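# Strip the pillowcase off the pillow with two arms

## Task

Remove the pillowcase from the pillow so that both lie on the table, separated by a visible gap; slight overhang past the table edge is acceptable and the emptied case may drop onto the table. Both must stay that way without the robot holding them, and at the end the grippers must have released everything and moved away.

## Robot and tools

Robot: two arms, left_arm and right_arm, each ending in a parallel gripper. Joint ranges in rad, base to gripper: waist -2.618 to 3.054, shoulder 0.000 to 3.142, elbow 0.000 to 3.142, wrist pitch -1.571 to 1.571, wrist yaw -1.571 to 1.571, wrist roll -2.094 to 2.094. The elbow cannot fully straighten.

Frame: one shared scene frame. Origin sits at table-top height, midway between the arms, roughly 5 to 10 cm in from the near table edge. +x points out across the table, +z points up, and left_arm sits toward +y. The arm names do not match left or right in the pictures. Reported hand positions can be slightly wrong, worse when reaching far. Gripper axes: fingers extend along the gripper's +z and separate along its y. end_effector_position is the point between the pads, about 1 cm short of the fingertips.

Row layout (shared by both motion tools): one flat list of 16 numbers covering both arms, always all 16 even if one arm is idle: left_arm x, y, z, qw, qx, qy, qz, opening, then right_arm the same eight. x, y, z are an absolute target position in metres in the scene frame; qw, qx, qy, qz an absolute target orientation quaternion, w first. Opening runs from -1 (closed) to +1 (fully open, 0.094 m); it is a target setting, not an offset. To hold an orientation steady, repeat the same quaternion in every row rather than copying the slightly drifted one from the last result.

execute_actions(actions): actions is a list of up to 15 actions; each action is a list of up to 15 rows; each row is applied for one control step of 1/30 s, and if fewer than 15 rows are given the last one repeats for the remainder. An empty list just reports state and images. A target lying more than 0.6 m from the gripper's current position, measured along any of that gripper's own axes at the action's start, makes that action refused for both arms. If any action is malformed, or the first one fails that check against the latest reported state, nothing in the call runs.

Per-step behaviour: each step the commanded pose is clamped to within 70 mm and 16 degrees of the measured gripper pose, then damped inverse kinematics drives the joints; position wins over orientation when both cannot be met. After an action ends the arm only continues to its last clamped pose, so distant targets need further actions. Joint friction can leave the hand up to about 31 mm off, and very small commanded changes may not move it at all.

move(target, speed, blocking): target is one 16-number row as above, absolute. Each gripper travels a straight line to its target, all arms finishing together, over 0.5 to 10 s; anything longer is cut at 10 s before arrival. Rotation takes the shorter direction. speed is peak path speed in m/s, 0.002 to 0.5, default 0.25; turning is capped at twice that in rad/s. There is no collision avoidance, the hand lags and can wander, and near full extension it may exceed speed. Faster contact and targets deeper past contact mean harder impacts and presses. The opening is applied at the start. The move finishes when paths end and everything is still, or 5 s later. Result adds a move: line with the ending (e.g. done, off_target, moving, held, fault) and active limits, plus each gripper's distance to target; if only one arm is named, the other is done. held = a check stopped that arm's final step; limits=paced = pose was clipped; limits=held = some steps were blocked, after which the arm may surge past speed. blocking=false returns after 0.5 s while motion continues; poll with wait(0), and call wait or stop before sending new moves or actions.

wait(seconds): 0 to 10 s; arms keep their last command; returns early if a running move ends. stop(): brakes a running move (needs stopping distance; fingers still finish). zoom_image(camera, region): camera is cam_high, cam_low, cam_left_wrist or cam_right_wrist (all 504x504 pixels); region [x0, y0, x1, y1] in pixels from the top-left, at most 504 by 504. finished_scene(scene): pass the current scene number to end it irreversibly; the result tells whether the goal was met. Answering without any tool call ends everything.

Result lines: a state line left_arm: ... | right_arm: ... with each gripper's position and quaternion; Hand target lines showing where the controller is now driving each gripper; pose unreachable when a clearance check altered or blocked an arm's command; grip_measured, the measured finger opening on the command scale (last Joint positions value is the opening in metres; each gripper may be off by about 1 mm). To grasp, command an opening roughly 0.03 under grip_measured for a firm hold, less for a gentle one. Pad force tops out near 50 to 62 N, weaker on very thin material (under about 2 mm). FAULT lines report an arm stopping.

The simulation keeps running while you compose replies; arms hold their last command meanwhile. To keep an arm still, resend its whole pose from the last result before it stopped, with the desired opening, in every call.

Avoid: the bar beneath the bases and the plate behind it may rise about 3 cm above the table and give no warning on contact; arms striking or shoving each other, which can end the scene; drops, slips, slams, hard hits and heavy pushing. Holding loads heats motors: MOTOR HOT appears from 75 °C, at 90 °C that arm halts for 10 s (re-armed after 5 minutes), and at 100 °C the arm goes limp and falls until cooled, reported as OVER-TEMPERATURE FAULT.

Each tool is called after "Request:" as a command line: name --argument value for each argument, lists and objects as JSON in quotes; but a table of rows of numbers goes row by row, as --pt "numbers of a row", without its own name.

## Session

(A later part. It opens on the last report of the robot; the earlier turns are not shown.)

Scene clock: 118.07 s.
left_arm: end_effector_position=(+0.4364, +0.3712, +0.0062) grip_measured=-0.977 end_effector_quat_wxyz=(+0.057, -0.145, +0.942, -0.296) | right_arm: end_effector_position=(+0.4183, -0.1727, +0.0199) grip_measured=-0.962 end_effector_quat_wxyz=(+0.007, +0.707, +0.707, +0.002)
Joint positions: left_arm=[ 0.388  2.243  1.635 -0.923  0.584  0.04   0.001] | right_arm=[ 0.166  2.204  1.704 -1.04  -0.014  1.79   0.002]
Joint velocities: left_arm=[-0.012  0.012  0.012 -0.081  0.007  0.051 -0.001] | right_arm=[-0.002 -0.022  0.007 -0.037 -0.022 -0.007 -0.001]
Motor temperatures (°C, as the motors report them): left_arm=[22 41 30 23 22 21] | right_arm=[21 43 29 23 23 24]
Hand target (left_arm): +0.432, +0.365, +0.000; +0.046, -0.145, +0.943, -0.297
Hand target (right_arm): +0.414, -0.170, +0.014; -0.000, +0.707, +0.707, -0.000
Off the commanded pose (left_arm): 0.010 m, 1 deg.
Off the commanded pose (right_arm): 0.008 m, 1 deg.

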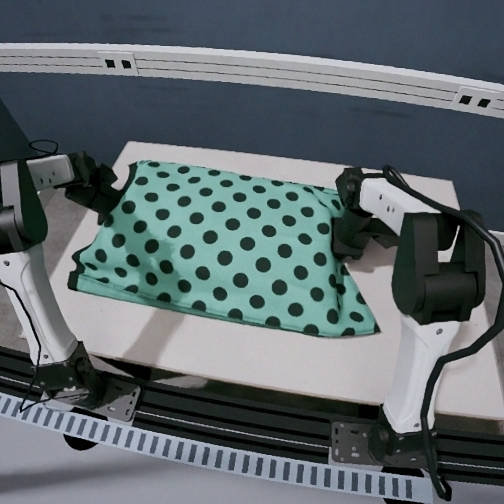

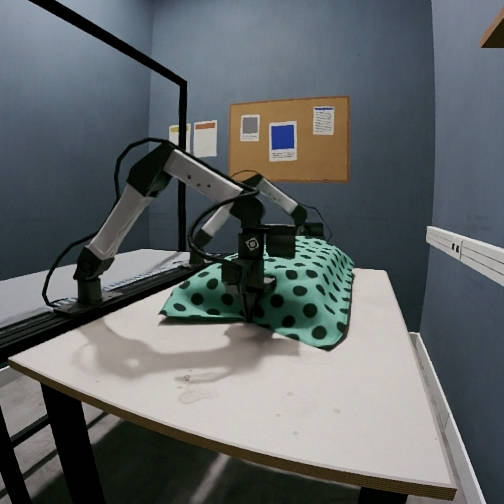

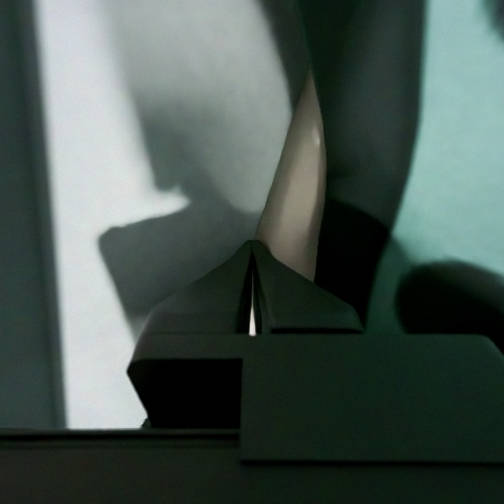

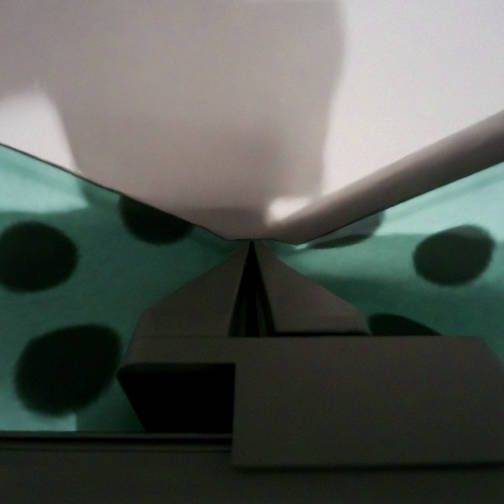

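Request:
move --target '[0.40,0.46,0.16,0.046,-0.145,0.943,-0.297,1, 0.414,-0.17,0.014,0,0.707,0.707,0,-1]' --speed 0.2

Request:
zoom_image --camera "cam_high" --region '[0,120,200,320]'

Scene clock: 119.67 s.
left_arm: end_effector_position=(+0.4054, +0.4629, +0.1481) grip_measured=+1.000 end_effector_quat_wxyz=(+0.080, -0.168, +0.939, -0.290) | right_arm: end_effector_position=(+0.4183, -0.1727, +0.0199) grip_measured=-0.962 end_effector_quat_wxyz=(+0.007, +0.707, +0.707, +0.002)
Joint positions: left_arm=[ 0.609  2.188  2.128 -1.545  0.587  0.237  0.094] | right_arm=[ 0.166  2.204  1.704 -1.04  -0.014  1.79   0.002]
Joint velocities: left_arm=[-0.002 -0.002  0.012 -0.066 -0.007  0.066  0.   ] | right_arm=[ 0.002  0.007 -0.012 -0.007 -0.051  0.007 -0.001]
Motor temperatures (°C, as the motors report them): left_arm=[22 42 30 23 22 21] | right_arm=[21 44 29 23 23 24]
Hand target (left_arm): +0.404, +0.462, +0.159; +0.089, -0.159, +0.941, -0.284
Hand target (right_arm): +0.414, -0.170, +0.014; -0.000, +0.707, +0.707, -0.000
Off the commanded pose (left_arm): 0.013 m, 5 deg.
Off the commanded pose (right_arm): 0.008 m, 1 deg.
joint sent to its limit (left arm) — the command would take joint 4 (wrist pitch) past its lower limit, so that joint was sent only as far as its limit.
move: off_target (left_arm)

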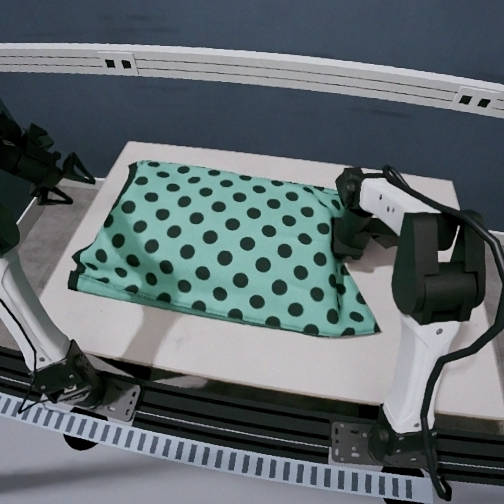

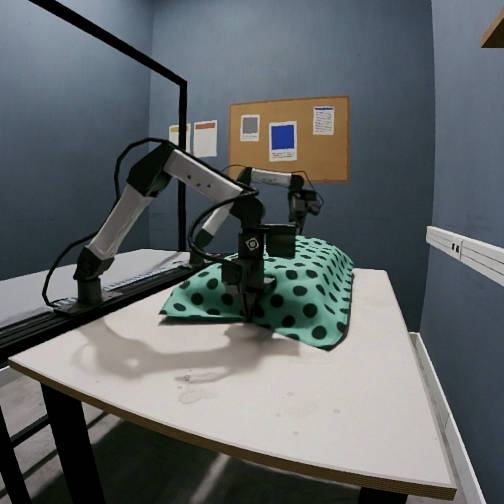

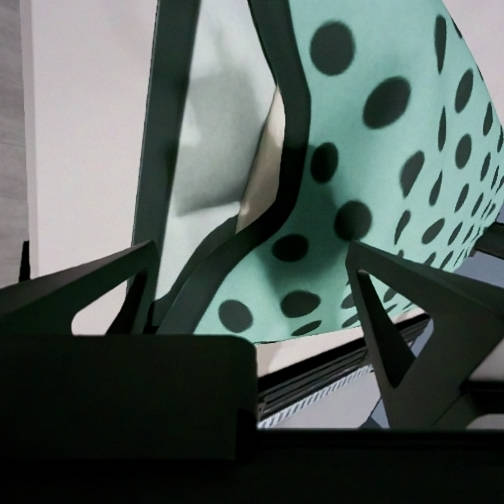

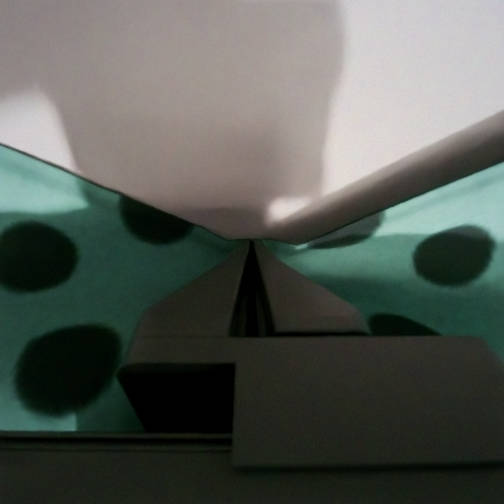

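Region (0, 120, 200, 320) of cam_high's 504x504 image, scaled by 2.520, with more detail than that image has.

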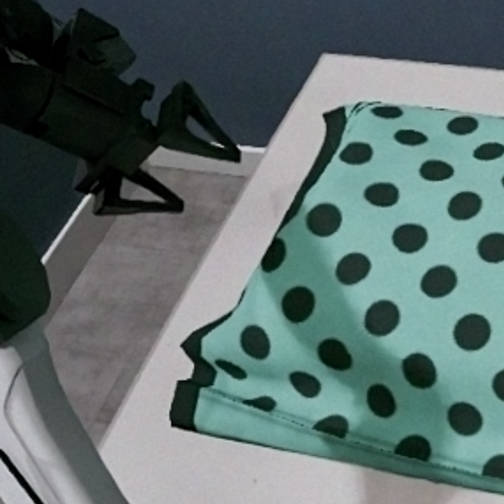

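Request:
move --target '[0.385,0.43,0.075,0.158,-0.274,0.822,-0.474,0.0, 0.414,-0.17,0.014,0,0.707,0.707,0,-1]' --speed 0.2

Scene clock: 122.13 s.
left_arm: end_effector_position=(+0.3852, +0.4301, +0.0716) grip_measured=+0.002 end_effector_quat_wxyz=(+0.151, -0.270, +0.825, -0.473) | right_arm: end_effector_position=(+0.4183, -0.1727, +0.0199) grip_measured=-0.962 end_effector_quat_wxyz=(+0.007, +0.707, +0.707, +0.002)
Joint positions: left_arm=[ 0.705  2.054  1.383 -0.91   1.024  0.063  0.047] | right_arm=[ 0.166  2.204  1.704 -1.04  -0.014  1.79   0.002]
Joint velocities: left_arm=[ 0.002  0.007  0.002  0.037  0.022 -0.007 -0.   ] | right_arm=[ 0.002 -0.007  0.007 -0.037 -0.022  0.007 -0.001]
Motor temperatures (°C, as the motors report them): left_arm=[22 42 30 23 22 21] | right_arm=[21 44 29 23 23 24]
Hand target (left_arm): +0.382, +0.429, +0.076; +0.155, -0.272, +0.821, -0.477
Hand target (right_arm): +0.414, -0.170, +0.014; -0.000, +0.707, +0.707, -0.000
Off the commanded pose (left_arm): 0.003 m, 1 deg.
Off the commanded pose (right_arm): 0.008 m, 1 deg.
move: done

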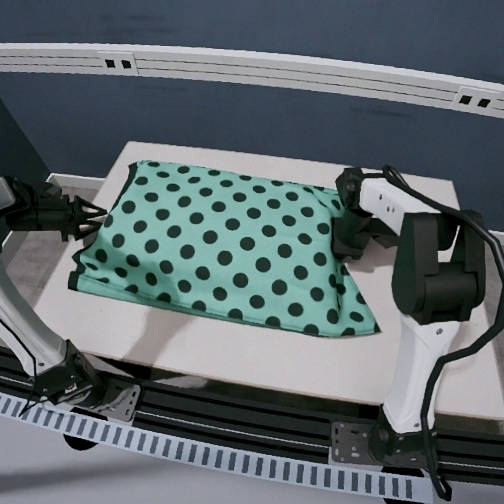

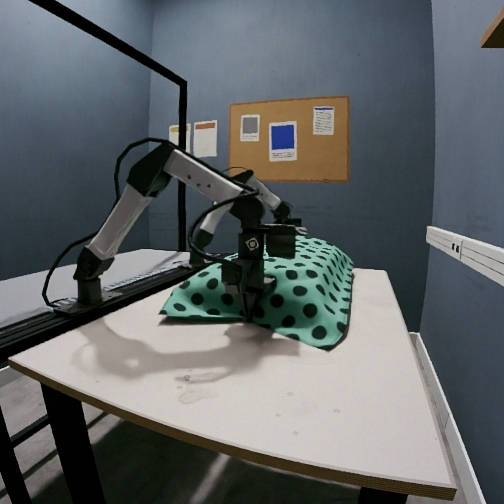

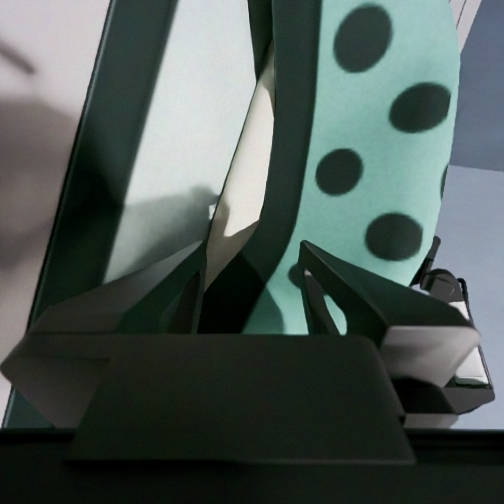

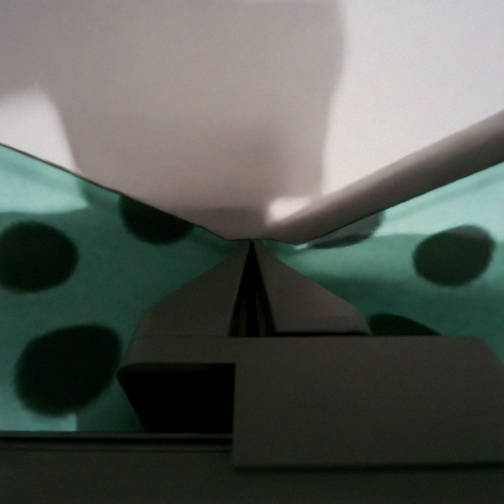

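Request:
move --target '[0.435,0.385,0.036,0.158,-0.274,0.822,-0.474,-0.7, 0.414,-0.17,0.014,0,0.707,0.707,0,-1]' --speed 0.08

Scene clock: 124.03 s.
left_arm: end_effector_position=(+0.4375, +0.3900, +0.0431) grip_measured=-0.698 end_effector_quat_wxyz=(+0.168, -0.269, +0.823, -0.472) | right_arm: end_effector_position=(+0.4183, -0.1727, +0.0199) grip_measured=-0.962 end_effector_quat_wxyz=(+0.007, +0.707, +0.707, +0.002)
Joint positions: left_arm=[ 0.544  2.1    1.305 -0.475  1.007 -0.268  0.014] | right_arm=[ 0.166  2.204  1.704 -1.04  -0.014  1.79   0.002]
Joint velocities: left_arm=[-0.017 -0.007  0.012 -0.051  0.051  0.007 -0.   ] | right_arm=[-0.002 -0.027  0.002 -0.081  0.022 -0.095 -0.001]
Motor temperatures (°C, as the motors report them): left_arm=[22 42 30 23 22 21] | right_arm=[21 44 29 23 23 24]
Hand target (left_arm): +0.433, +0.384, +0.036; +0.157, -0.273, +0.823, -0.473
Hand target (right_arm): +0.414, -0.170, +0.014; -0.000, +0.707, +0.707, -0.000
Off the commanded pose (left_arm): 0.009 m, 1 deg.
Off the commanded pose (right_arm): 0.008 m, 1 deg.
move: done

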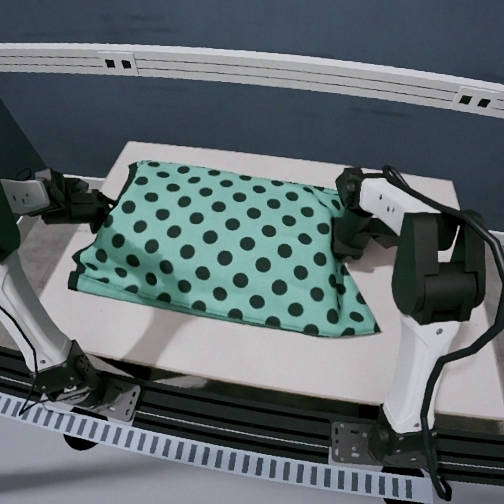

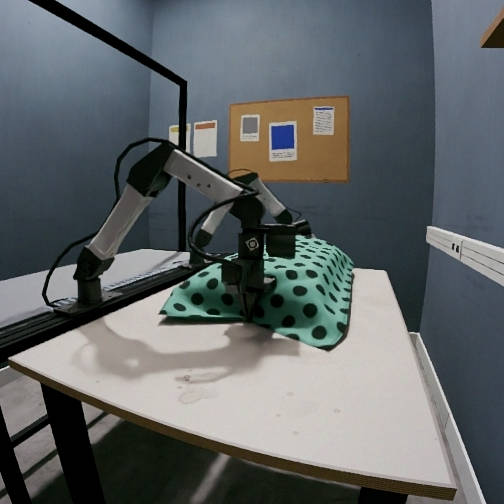

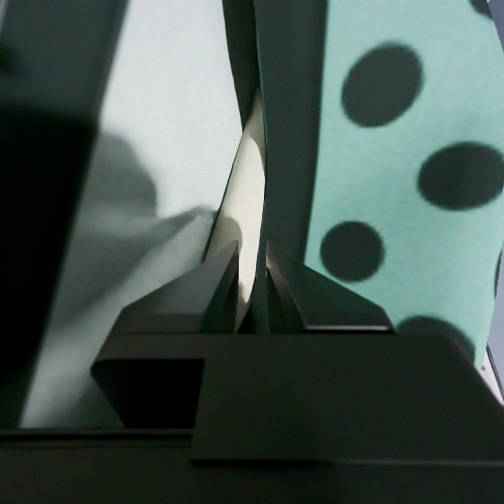

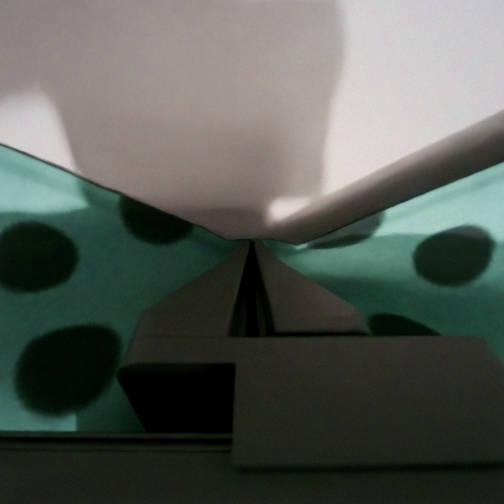

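Request:
execute_actions --actions '[[[0.432,0.39,0.022,0.158,-0.274,0.822,-0.474,-1, 0.414,-0.17,0.014,0,0.707,0.707,0,-1]],[[0.432,0.39,0.022,0.158,-0.274,0.822,-0.474,-1, 0.414,-0.17,0.014,0,0.707,0.707,0,-1]]]'

Scene clock: 125.23 s.
left_arm: end_effector_position=(+0.4376, +0.3915, +0.0286) grip_measured=-0.977 end_effector_quat_wxyz=(+0.163, -0.272, +0.822, -0.472) | right_arm: end_effector_position=(+0.4183, -0.1727, +0.0199) grip_measured=-0.962 end_effector_quat_wxyz=(+0.007, +0.707, +0.707, +0.002)
Joint positions: left_arm=[ 0.548  2.14   1.305 -0.451  1.007 -0.263  0.001] | right_arm=[ 0.166  2.204  1.704 -1.04  -0.014  1.79   0.002]
Joint velocities: left_arm=[ 0.007  0.022 -0.007 -0.037  0.007  0.007  0.001] | right_arm=[-0.007  0.012 -0.007 -0.007 -0.051  0.066 -0.001]
Motor temperatures (°C, as the motors report them): left_arm=[22 42 30 23 22 21] | right_arm=[21 44 29 23 23 24]
Hand target (left_arm): +0.432, +0.390, +0.022; +0.158, -0.274, +0.822, -0.474
Hand target (right_arm): +0.414, -0.170, +0.014; -0.000, +0.707, +0.707, -0.000
Off the commanded pose (left_arm): 0.009 m, 1 deg.
Off the commanded pose (right_arm): 0.008 m, 1 deg.

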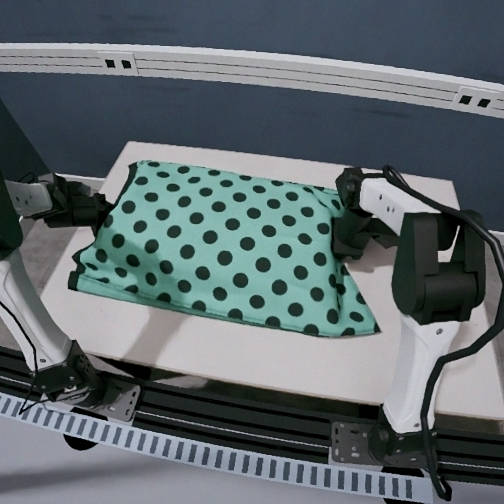

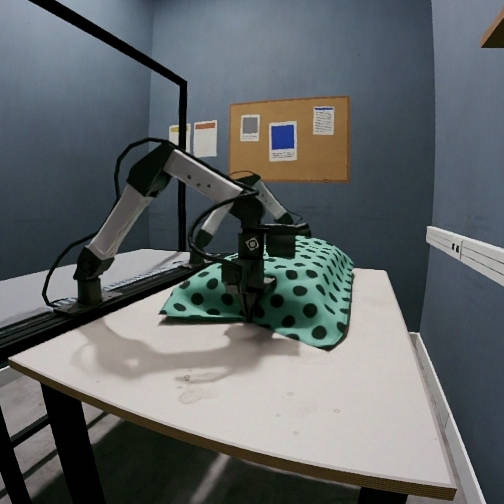

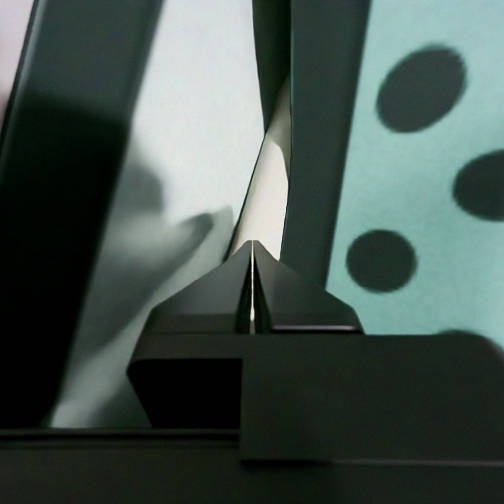

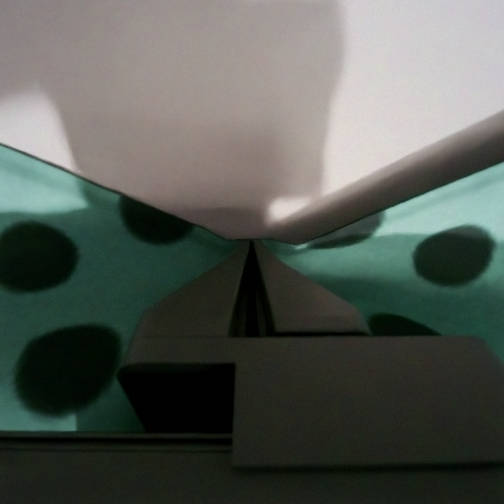

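Request:
move --target '[0.442,0.365,0.022,0.158,-0.274,0.822,-0.474,-1, 0.414,-0.17,0.014,0,0.707,0.707,0,-1]' --speed 0.04

Scene clock: 126.60 s.
left_arm: end_effector_position=(+0.4438, +0.3703, +0.0197) grip_measured=-0.977 end_effector_quat_wxyz=(+0.158, -0.276, +0.821, -0.474) | right_arm: end_effector_position=(+0.4183, -0.1727, +0.0199) grip_measured=-0.962 end_effector_quat_wxyz=(+0.007, +0.707, +0.707, +0.002)
Joint positions: left_arm=[ 0.493  2.14   1.251 -0.325  0.992 -0.364  0.001] | right_arm=[ 0.166  2.204  1.704 -1.04  -0.014  1.79   0.002]
Joint velocities: left_arm=[-0.002 -0.007 -0.012  0.066 -0.037  0.022  0.   ] | right_arm=[-0.007  0.002 -0.007 -0.037  0.022 -0.095 -0.001]
Motor temperatures (°C, as the motors report them): left_arm=[22 42 30 23 22 21] | right_arm=[21 44 29 23 23 24]
Hand target (left_arm): +0.441, +0.365, +0.022; +0.157, -0.274, +0.822, -0.473
Hand target (right_arm): +0.414, -0.170, +0.014; -0.000, +0.707, +0.707, -0.000
Off the commanded pose (left_arm): 0.006 m, 0 deg.
Off the commanded pose (right_arm): 0.008 m, 1 deg.
move: done

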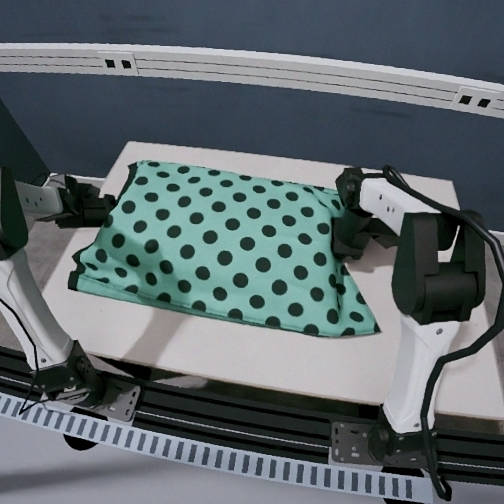

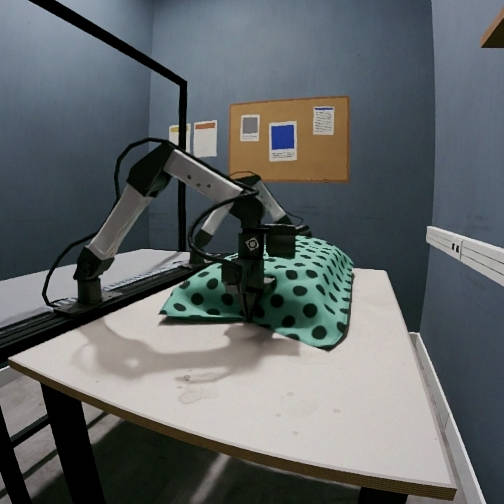

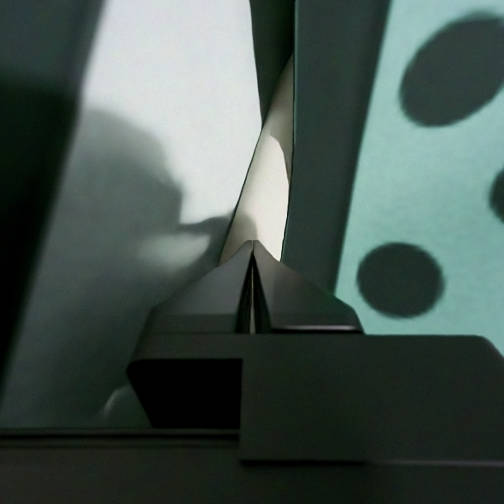

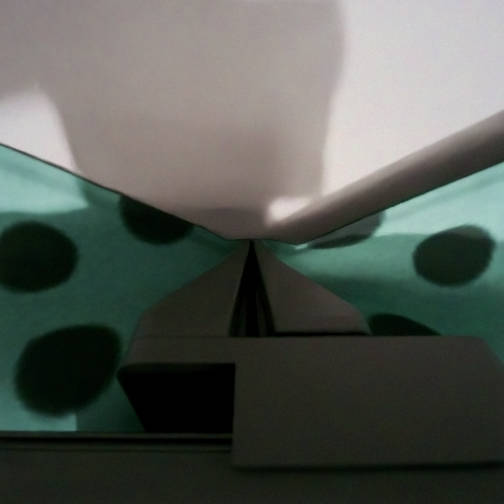

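Request:
move --target '[0.455,0.345,0.018,0.158,-0.274,0.822,-0.474,-1, 0.414,-0.17,0.014,0,0.707,0.707,0,-1]' --speed 0.04

Scene clock: 127.70 s.
left_arm: end_effector_position=(+0.4580, +0.3518, +0.0203) grip_measured=-0.977 end_effector_quat_wxyz=(+0.164, -0.273, +0.822, -0.473) | right_arm: end_effector_position=(+0.4183, -0.1727, +0.0199) grip_measured=-0.962 end_effector_quat_wxyz=(+0.007, +0.707, +0.707, +0.002)
Joint positions: left_arm=[ 0.435  2.14   1.237 -0.219  0.967 -0.46   0.001] | right_arm=[ 0.166  2.204  1.704 -1.04  -0.014  1.79   0.002]
Joint velocities: left_arm=[-0.002 -0.007 -0.002 -0.051 -0.051 -0.007 -0.   ] | right_arm=[-0.017 -0.012  0.007 -0.022  0.051  0.022  0.   ]
Motor temperatures (°C, as the motors report them): left_arm=[22 42 30 23 22 21] | right_arm=[21 44 29 23 23 24]
Hand target (left_arm): +0.454, +0.345, +0.018; +0.157, -0.274, +0.822, -0.473
Hand target (right_arm): +0.414, -0.170, +0.014; -0.000, +0.707, +0.707, -0.000
Off the commanded pose (left_arm): 0.008 m, 1 deg.
Off the commanded pose (right_arm): 0.008 m, 1 deg.
move: done

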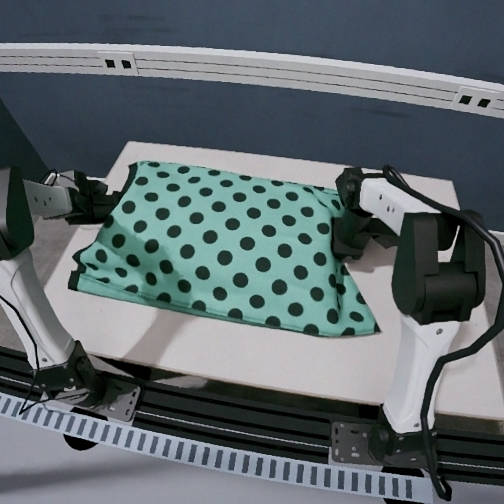

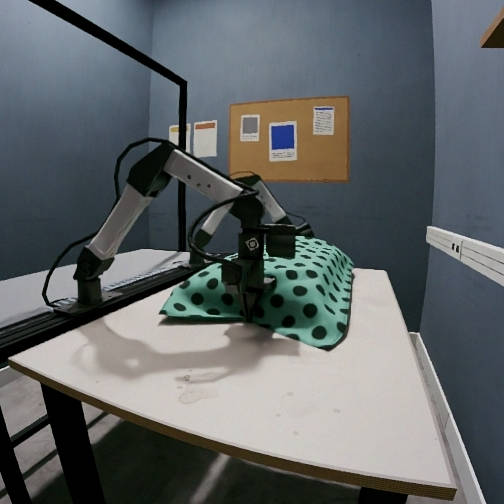

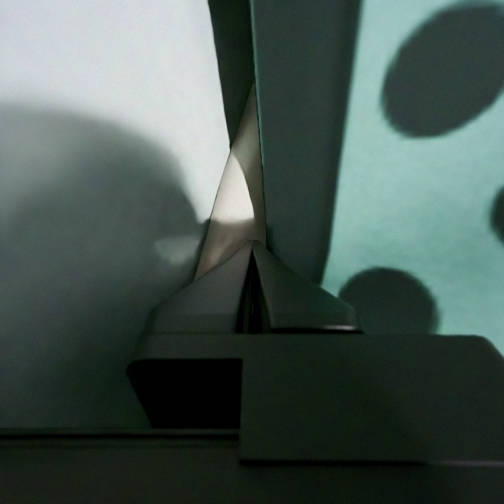

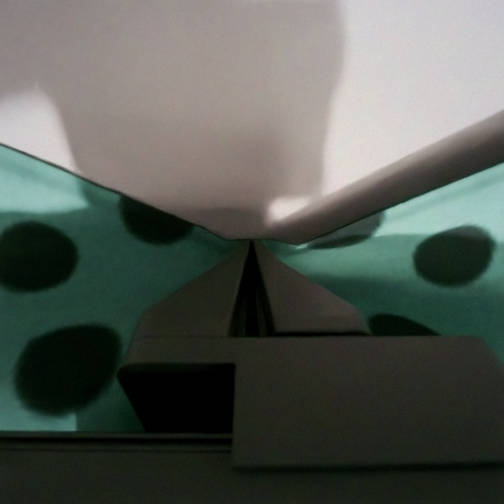

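Request:
execute_actions --actions '[[[0.458,0.343,0.03,0.158,-0.274,0.822,-0.474,-0.7, 0.414,-0.17,0.014,0,0.707,0.707,0,-1]],[[0.46,0.341,0.038,0.158,-0.274,0.822,-0.474,-0.3, 0.414,-0.17,0.014,0,0.707,0.707,0,-1]],[[0.462,0.339,0.045,0.158,-0.274,0.822,-0.474,0.1, 0.414,-0.17,0.014,0,0.707,0.707,0,-1]]]'

Scene clock: 129.53 s.
left_arm: end_effector_position=(+0.4587, +0.3461, +0.0341) grip_measured=+0.097 end_effector_quat_wxyz=(+0.158, -0.283, +0.821, -0.471) | right_arm: end_effector_position=(+0.4183, -0.1727, +0.0199) grip_measured=-0.962 end_effector_quat_wxyz=(+0.007, +0.707, +0.707, +0.002)
Joint positions: left_arm=[ 0.418  2.098  1.237 -0.244  0.952 -0.504  0.052] | right_arm=[ 0.166  2.204  1.704 -1.04  -0.014  1.79   0.002]
Joint velocities: left_arm=[ 0.017 -0.007  0.002  0.066  0.066 -0.037 -0.001] | right_arm=[-0.002 -0.007 -0.012  0.051 -0.007 -0.007 -0.001]
Motor temperatures (°C, as the motors report them): left_arm=[22 43 30 24 22 21] | right_arm=[21 44 29 23 23 24]
Hand target (left_arm): +0.462, +0.339, +0.045; +0.158, -0.274, +0.822, -0.474
Hand target (right_arm): +0.414, -0.170, +0.014; -0.000, +0.707, +0.707, -0.000
Off the commanded pose (left_arm): 0.013 m, 1 deg.
Off the commanded pose (right_arm): 0.008 m, 1 deg.

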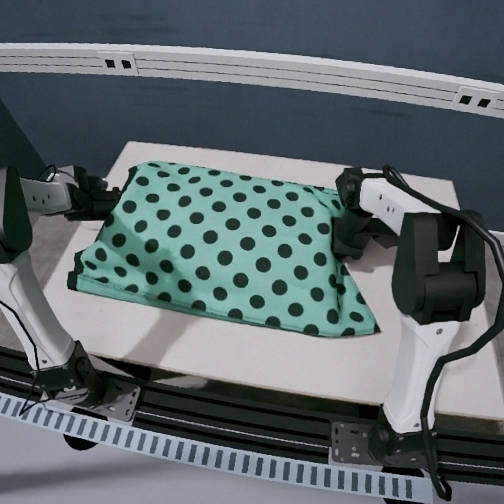

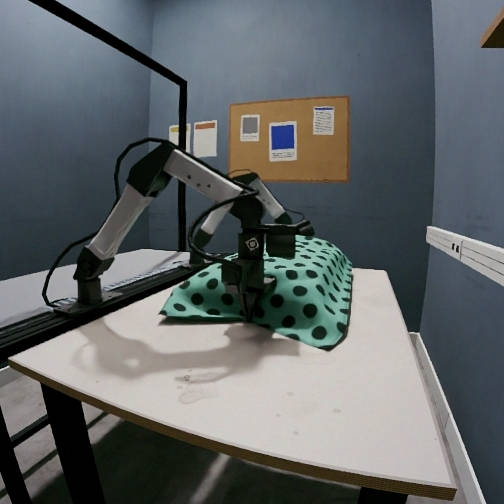

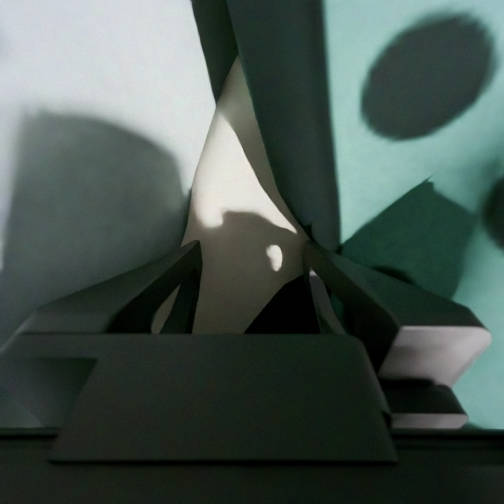

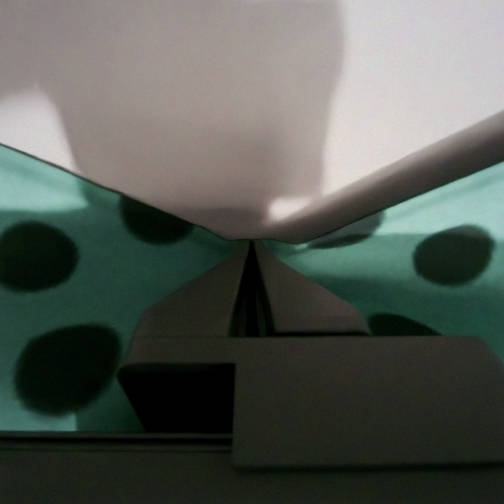

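Request:
move --target '[0.480,0.310,0.036,0.158,-0.274,0.822,-0.474,0.1, 0.414,-0.17,0.014,0,0.707,0.707,0,-1]' --speed 0.04

Scene clock: 131.00 s.
left_arm: end_effector_position=(+0.4783, +0.3254, +0.0373) grip_measured=+0.097 end_effector_quat_wxyz=(+0.171, -0.284, +0.823, -0.462) | right_arm: end_effector_position=(+0.4183, -0.1727, +0.0199) grip_measured=-0.962 end_effector_quat_wxyz=(+0.007, +0.707, +0.707, +0.002)
Joint positions: left_arm=[ 0.346  2.098  1.237 -0.132  0.893 -0.616  0.052] | right_arm=[ 0.166  2.204  1.704 -1.04  -0.014  1.79   0.002]
Joint velocities: left_arm=[-0.002 -0.007 -0.002 -0.081  0.007 -0.066  0.   ] | right_arm=[-0.007  0.002 -0.017  0.066 -0.022 -0.007 -0.001]
Motor temperatures (°C, as the motors report them): left_arm=[22 43 30 24 22 21] | right_arm=[21 45 29 23 23 24]
Hand target (left_arm): +0.479, +0.310, +0.036; +0.157, -0.274, +0.823, -0.473
Hand target (right_arm): +0.414, -0.170, +0.014; -0.000, +0.707, +0.707, -0.000
Off the commanded pose (left_arm): 0.016 m, 2 deg.
Off the commanded pose (right_arm): 0.008 m, 1 deg.
move: off_target (left_arm)

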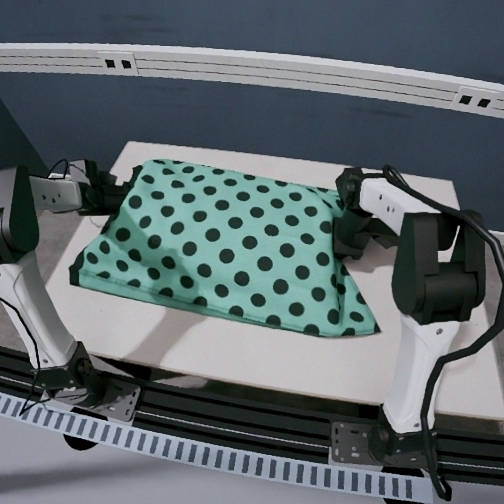

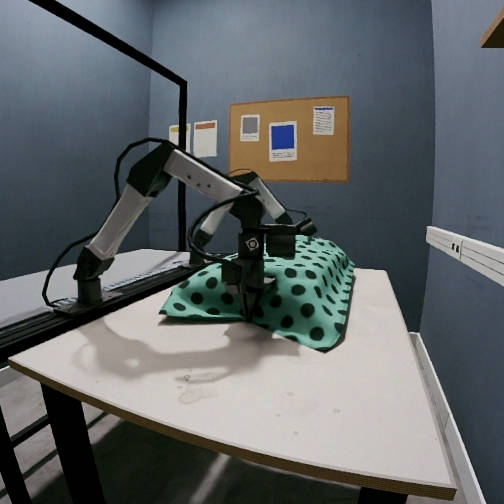

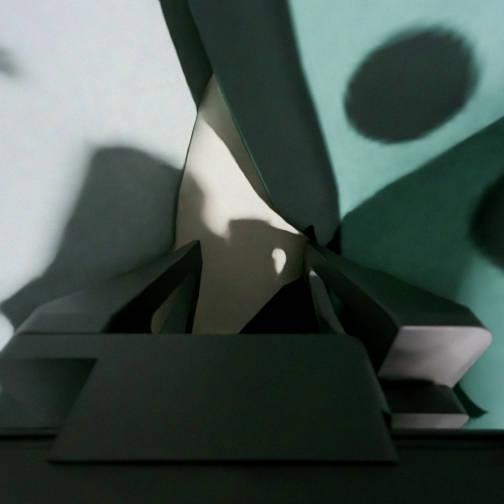

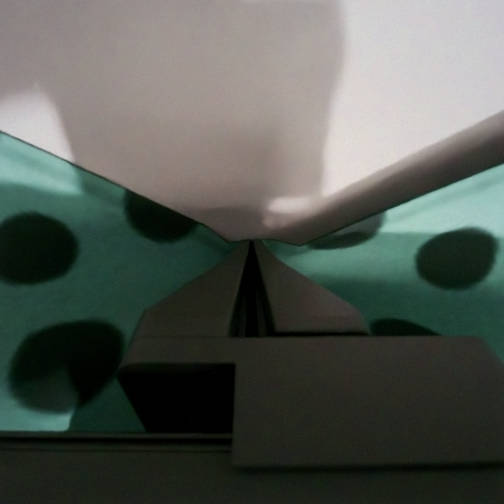

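Request:
execute_actions --actions '[[[0.482,0.307,0.032,0.158,-0.274,0.822,-0.474,-0.4, 0.414,-0.17,0.014,0,0.707,0.707,0,-1]],[[0.484,0.304,0.028,0.158,-0.274,0.822,-0.474,-1, 0.414,-0.17,0.014,0,0.707,0.707,0,-1]],[[0.484,0.304,0.028,0.158,-0.274,0.822,-0.474,-1, 0.414,-0.17,0.014,0,0.707,0.707,0,-1]]]'

Scene clock: 132.77 s.
left_arm: end_effector_position=(+0.4831, +0.3168, +0.0306) grip_measured=-0.977 end_effector_quat_wxyz=(+0.169, -0.282, +0.821, -0.467) | right_arm: end_effector_position=(+0.4183, -0.1727, +0.0199) grip_measured=-0.962 end_effector_quat_wxyz=(+0.007, +0.707, +0.707, +0.002)
Joint positions: left_arm=[ 0.325  2.124  1.237 -0.085  0.893 -0.645  0.001] | right_arm=[ 0.166  2.204  1.704 -1.04  -0.014  1.79   0.002]
Joint velocities: left_arm=[-0.007  0.002 -0.002  0.037  0.037 -0.007  0.001] | right_arm=[-0.002  0.002 -0.012 -0.037  0.037 -0.022  0.   ]
Motor temperatures (°C, as the motors report them): left_arm=[22 43 30 24 22 21] | right_arm=[21 45 29 23 23 24]
Hand target (left_arm): +0.483, +0.304, +0.028; +0.158, -0.274, +0.822, -0.473
Hand target (right_arm): +0.414, -0.170, +0.014; -0.000, +0.707, +0.707, -0.000
Off the commanded pose (left_arm): 0.013 m, 2 deg.
Off the commanded pose (right_arm): 0.008 m, 1 deg.

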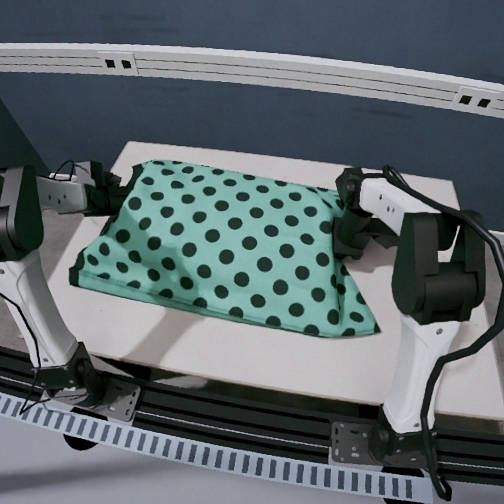

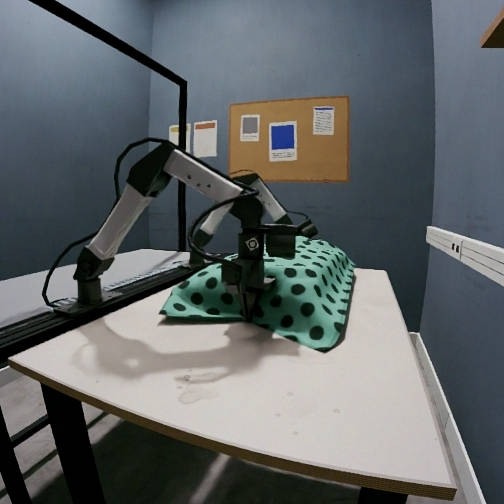

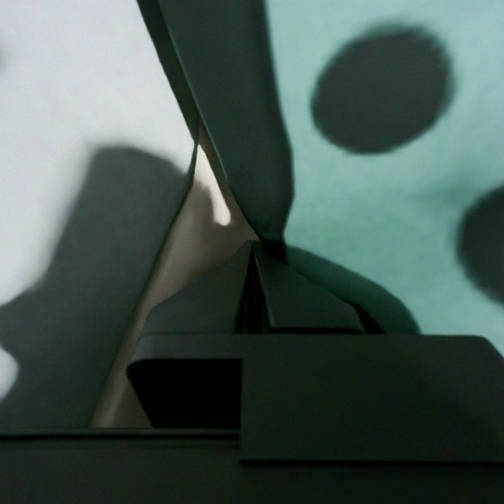

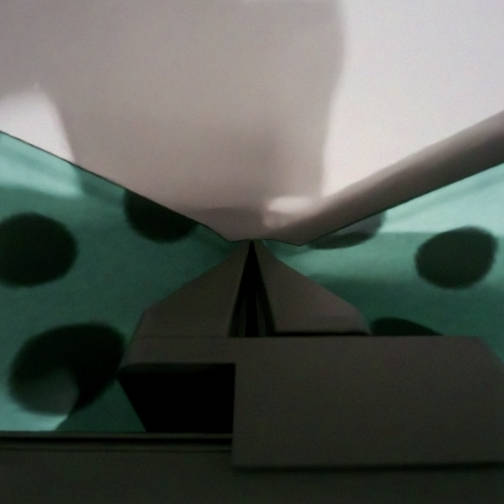

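Request:
execute_actions --actions '[[[0.47,0.325,0.02,0.158,-0.274,0.822,-0.474,-1, 0.414,-0.17,0.014,0,0.707,0.707,0,-1]],[[0.472,0.322,0.028,0.158,-0.274,0.822,-0.474,-0.6, 0.414,-0.17,0.014,0,0.707,0.707,0,-1]],[[0.474,0.32,0.036,0.158,-0.274,0.822,-0.474,-0.2, 0.414,-0.17,0.014,0,0.707,0.707,0,-1]],[[0.474,0.32,0.042,0.158,-0.274,0.822,-0.474,0.2, 0.414,-0.17,0.014,0,0.707,0.707,0,-1]]]'

Scene clock: 135.20 s.
left_arm: end_effector_position=(+0.4743, +0.3312, +0.0351) grip_measured=+0.197 end_effector_quat_wxyz=(+0.168, -0.281, +0.821, -0.467) | right_arm: end_effector_position=(+0.4183, -0.1727, +0.0199) grip_measured=-0.962 end_effector_quat_wxyz=(+0.007, +0.707, +0.707, +0.002)
Joint positions: left_arm=[ 0.366  2.106  1.241 -0.154  0.918 -0.586  0.056] | right_arm=[ 0.166  2.204  1.704 -1.04  -0.014  1.79   0.002]
Joint velocities: left_arm=[ 0.007  0.002 -0.017 -0.081 -0.022  0.007 -0.001] | right_arm=[ 0.002 -0.022 -0.007 -0.037  0.022 -0.007 -0.002]
Motor temperatures (°C, as the motors report them): left_arm=[22 43 30 24 22 21] | right_arm=[21 45 29 23 23 24]
Hand target (left_arm): +0.474, +0.320, +0.042; +0.158, -0.274, +0.822, -0.474
Hand target (right_arm): +0.414, -0.170, +0.014; -0.000, +0.707, +0.707, -0.000
Off the commanded pose (left_arm): 0.013 m, 2 deg.
Off the commanded pose (right_arm): 0.008 m, 1 deg.

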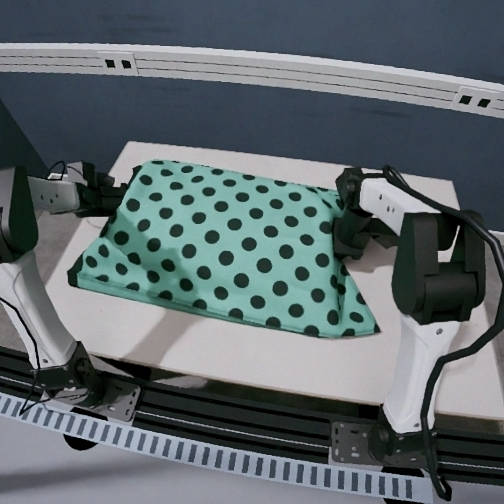

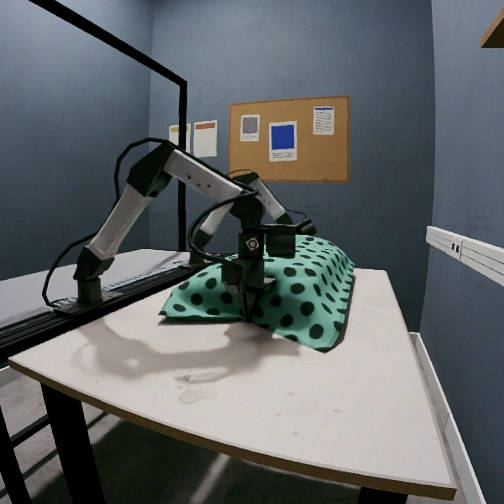

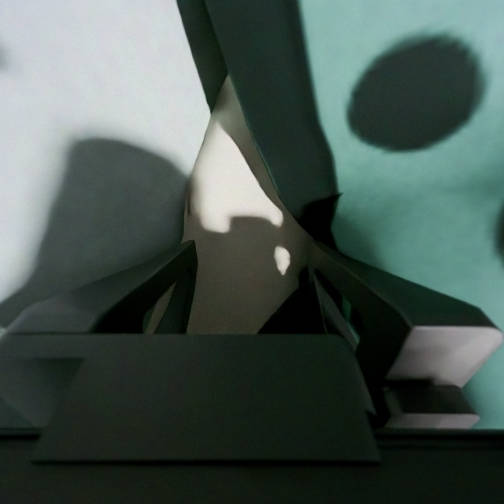

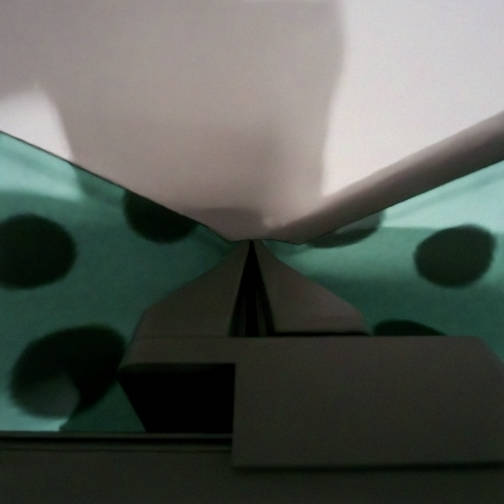

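Request:
execute_actions --actions '[[[0.472,0.345,0.045,0.158,-0.274,0.822,-0.474,0.2, 0.414,-0.17,0.014,0,0.707,0.707,0,-1]],[[0.472,0.345,0.032,0.158,-0.274,0.822,-0.474,0.2, 0.414,-0.17,0.014,0,0.707,0.707,0,-1]],[[0.472,0.345,0.02,0.158,-0.274,0.822,-0.474,0.2, 0.414,-0.17,0.014,0,0.707,0.707,0,-1]]]'

Scene clock: 137.13 s.
left_arm: end_effector_position=(+0.4737, +0.3477, +0.0299) grip_measured=+0.197 end_effector_quat_wxyz=(+0.165, -0.274, +0.819, -0.476) | right_arm: end_effector_position=(+0.4183, -0.1727, +0.0199) grip_measured=-0.962 end_effector_quat_wxyz=(+0.007, +0.707, +0.707, +0.002)
Joint positions: left_arm=[ 0.411  2.151  1.294 -0.223  0.962 -0.509  0.056] | right_arm=[ 0.166  2.204  1.704 -1.04  -0.014  1.79   0.002]
Joint velocities: left_arm=[-0.007 -0.012 -0.012  0.022  0.007  0.022 -0.001] | right_arm=[ 0.002 -0.012  0.002 -0.022  0.066  0.022  0.   ]
Motor temperatures (°C, as the motors report them): left_arm=[22 43 30 24 22 21] | right_arm=[21 45 29 23 23 24]
Hand target (left_arm): +0.471, +0.345, +0.020; +0.158, -0.274, +0.822, -0.474
Hand target (right_arm): +0.414, -0.170, +0.014; -0.000, +0.707, +0.707, -0.000
Off the commanded pose (left_arm): 0.010 m, 1 deg.
Off the commanded pose (right_arm): 0.008 m, 1 deg.

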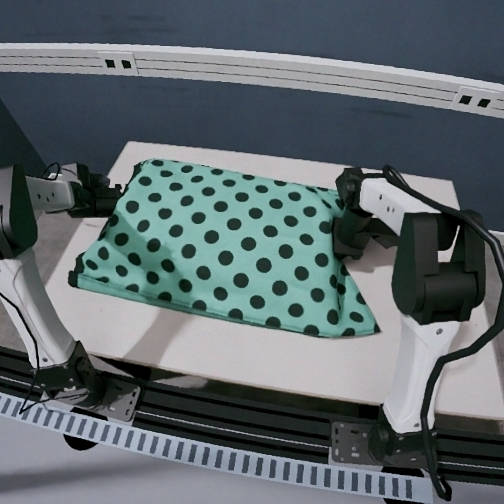

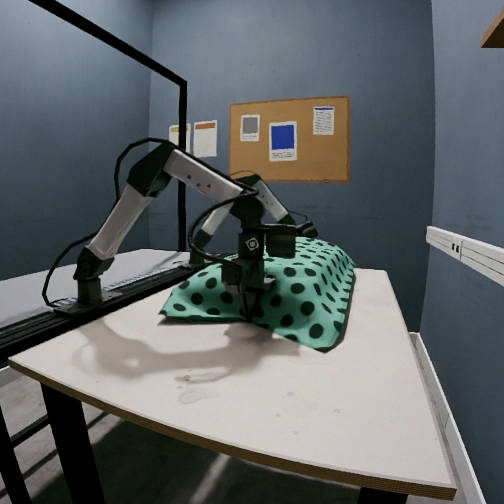

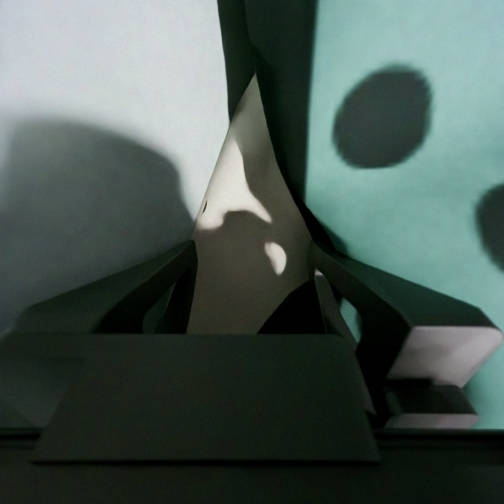

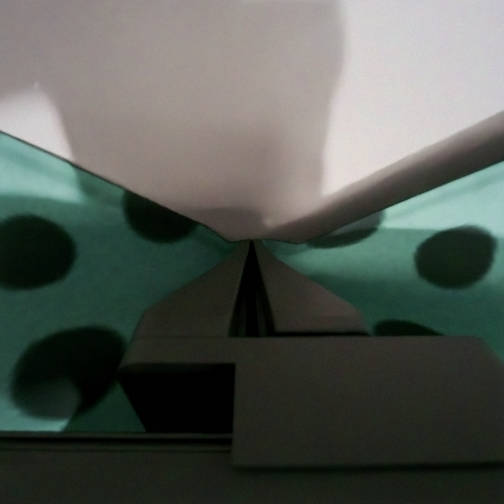

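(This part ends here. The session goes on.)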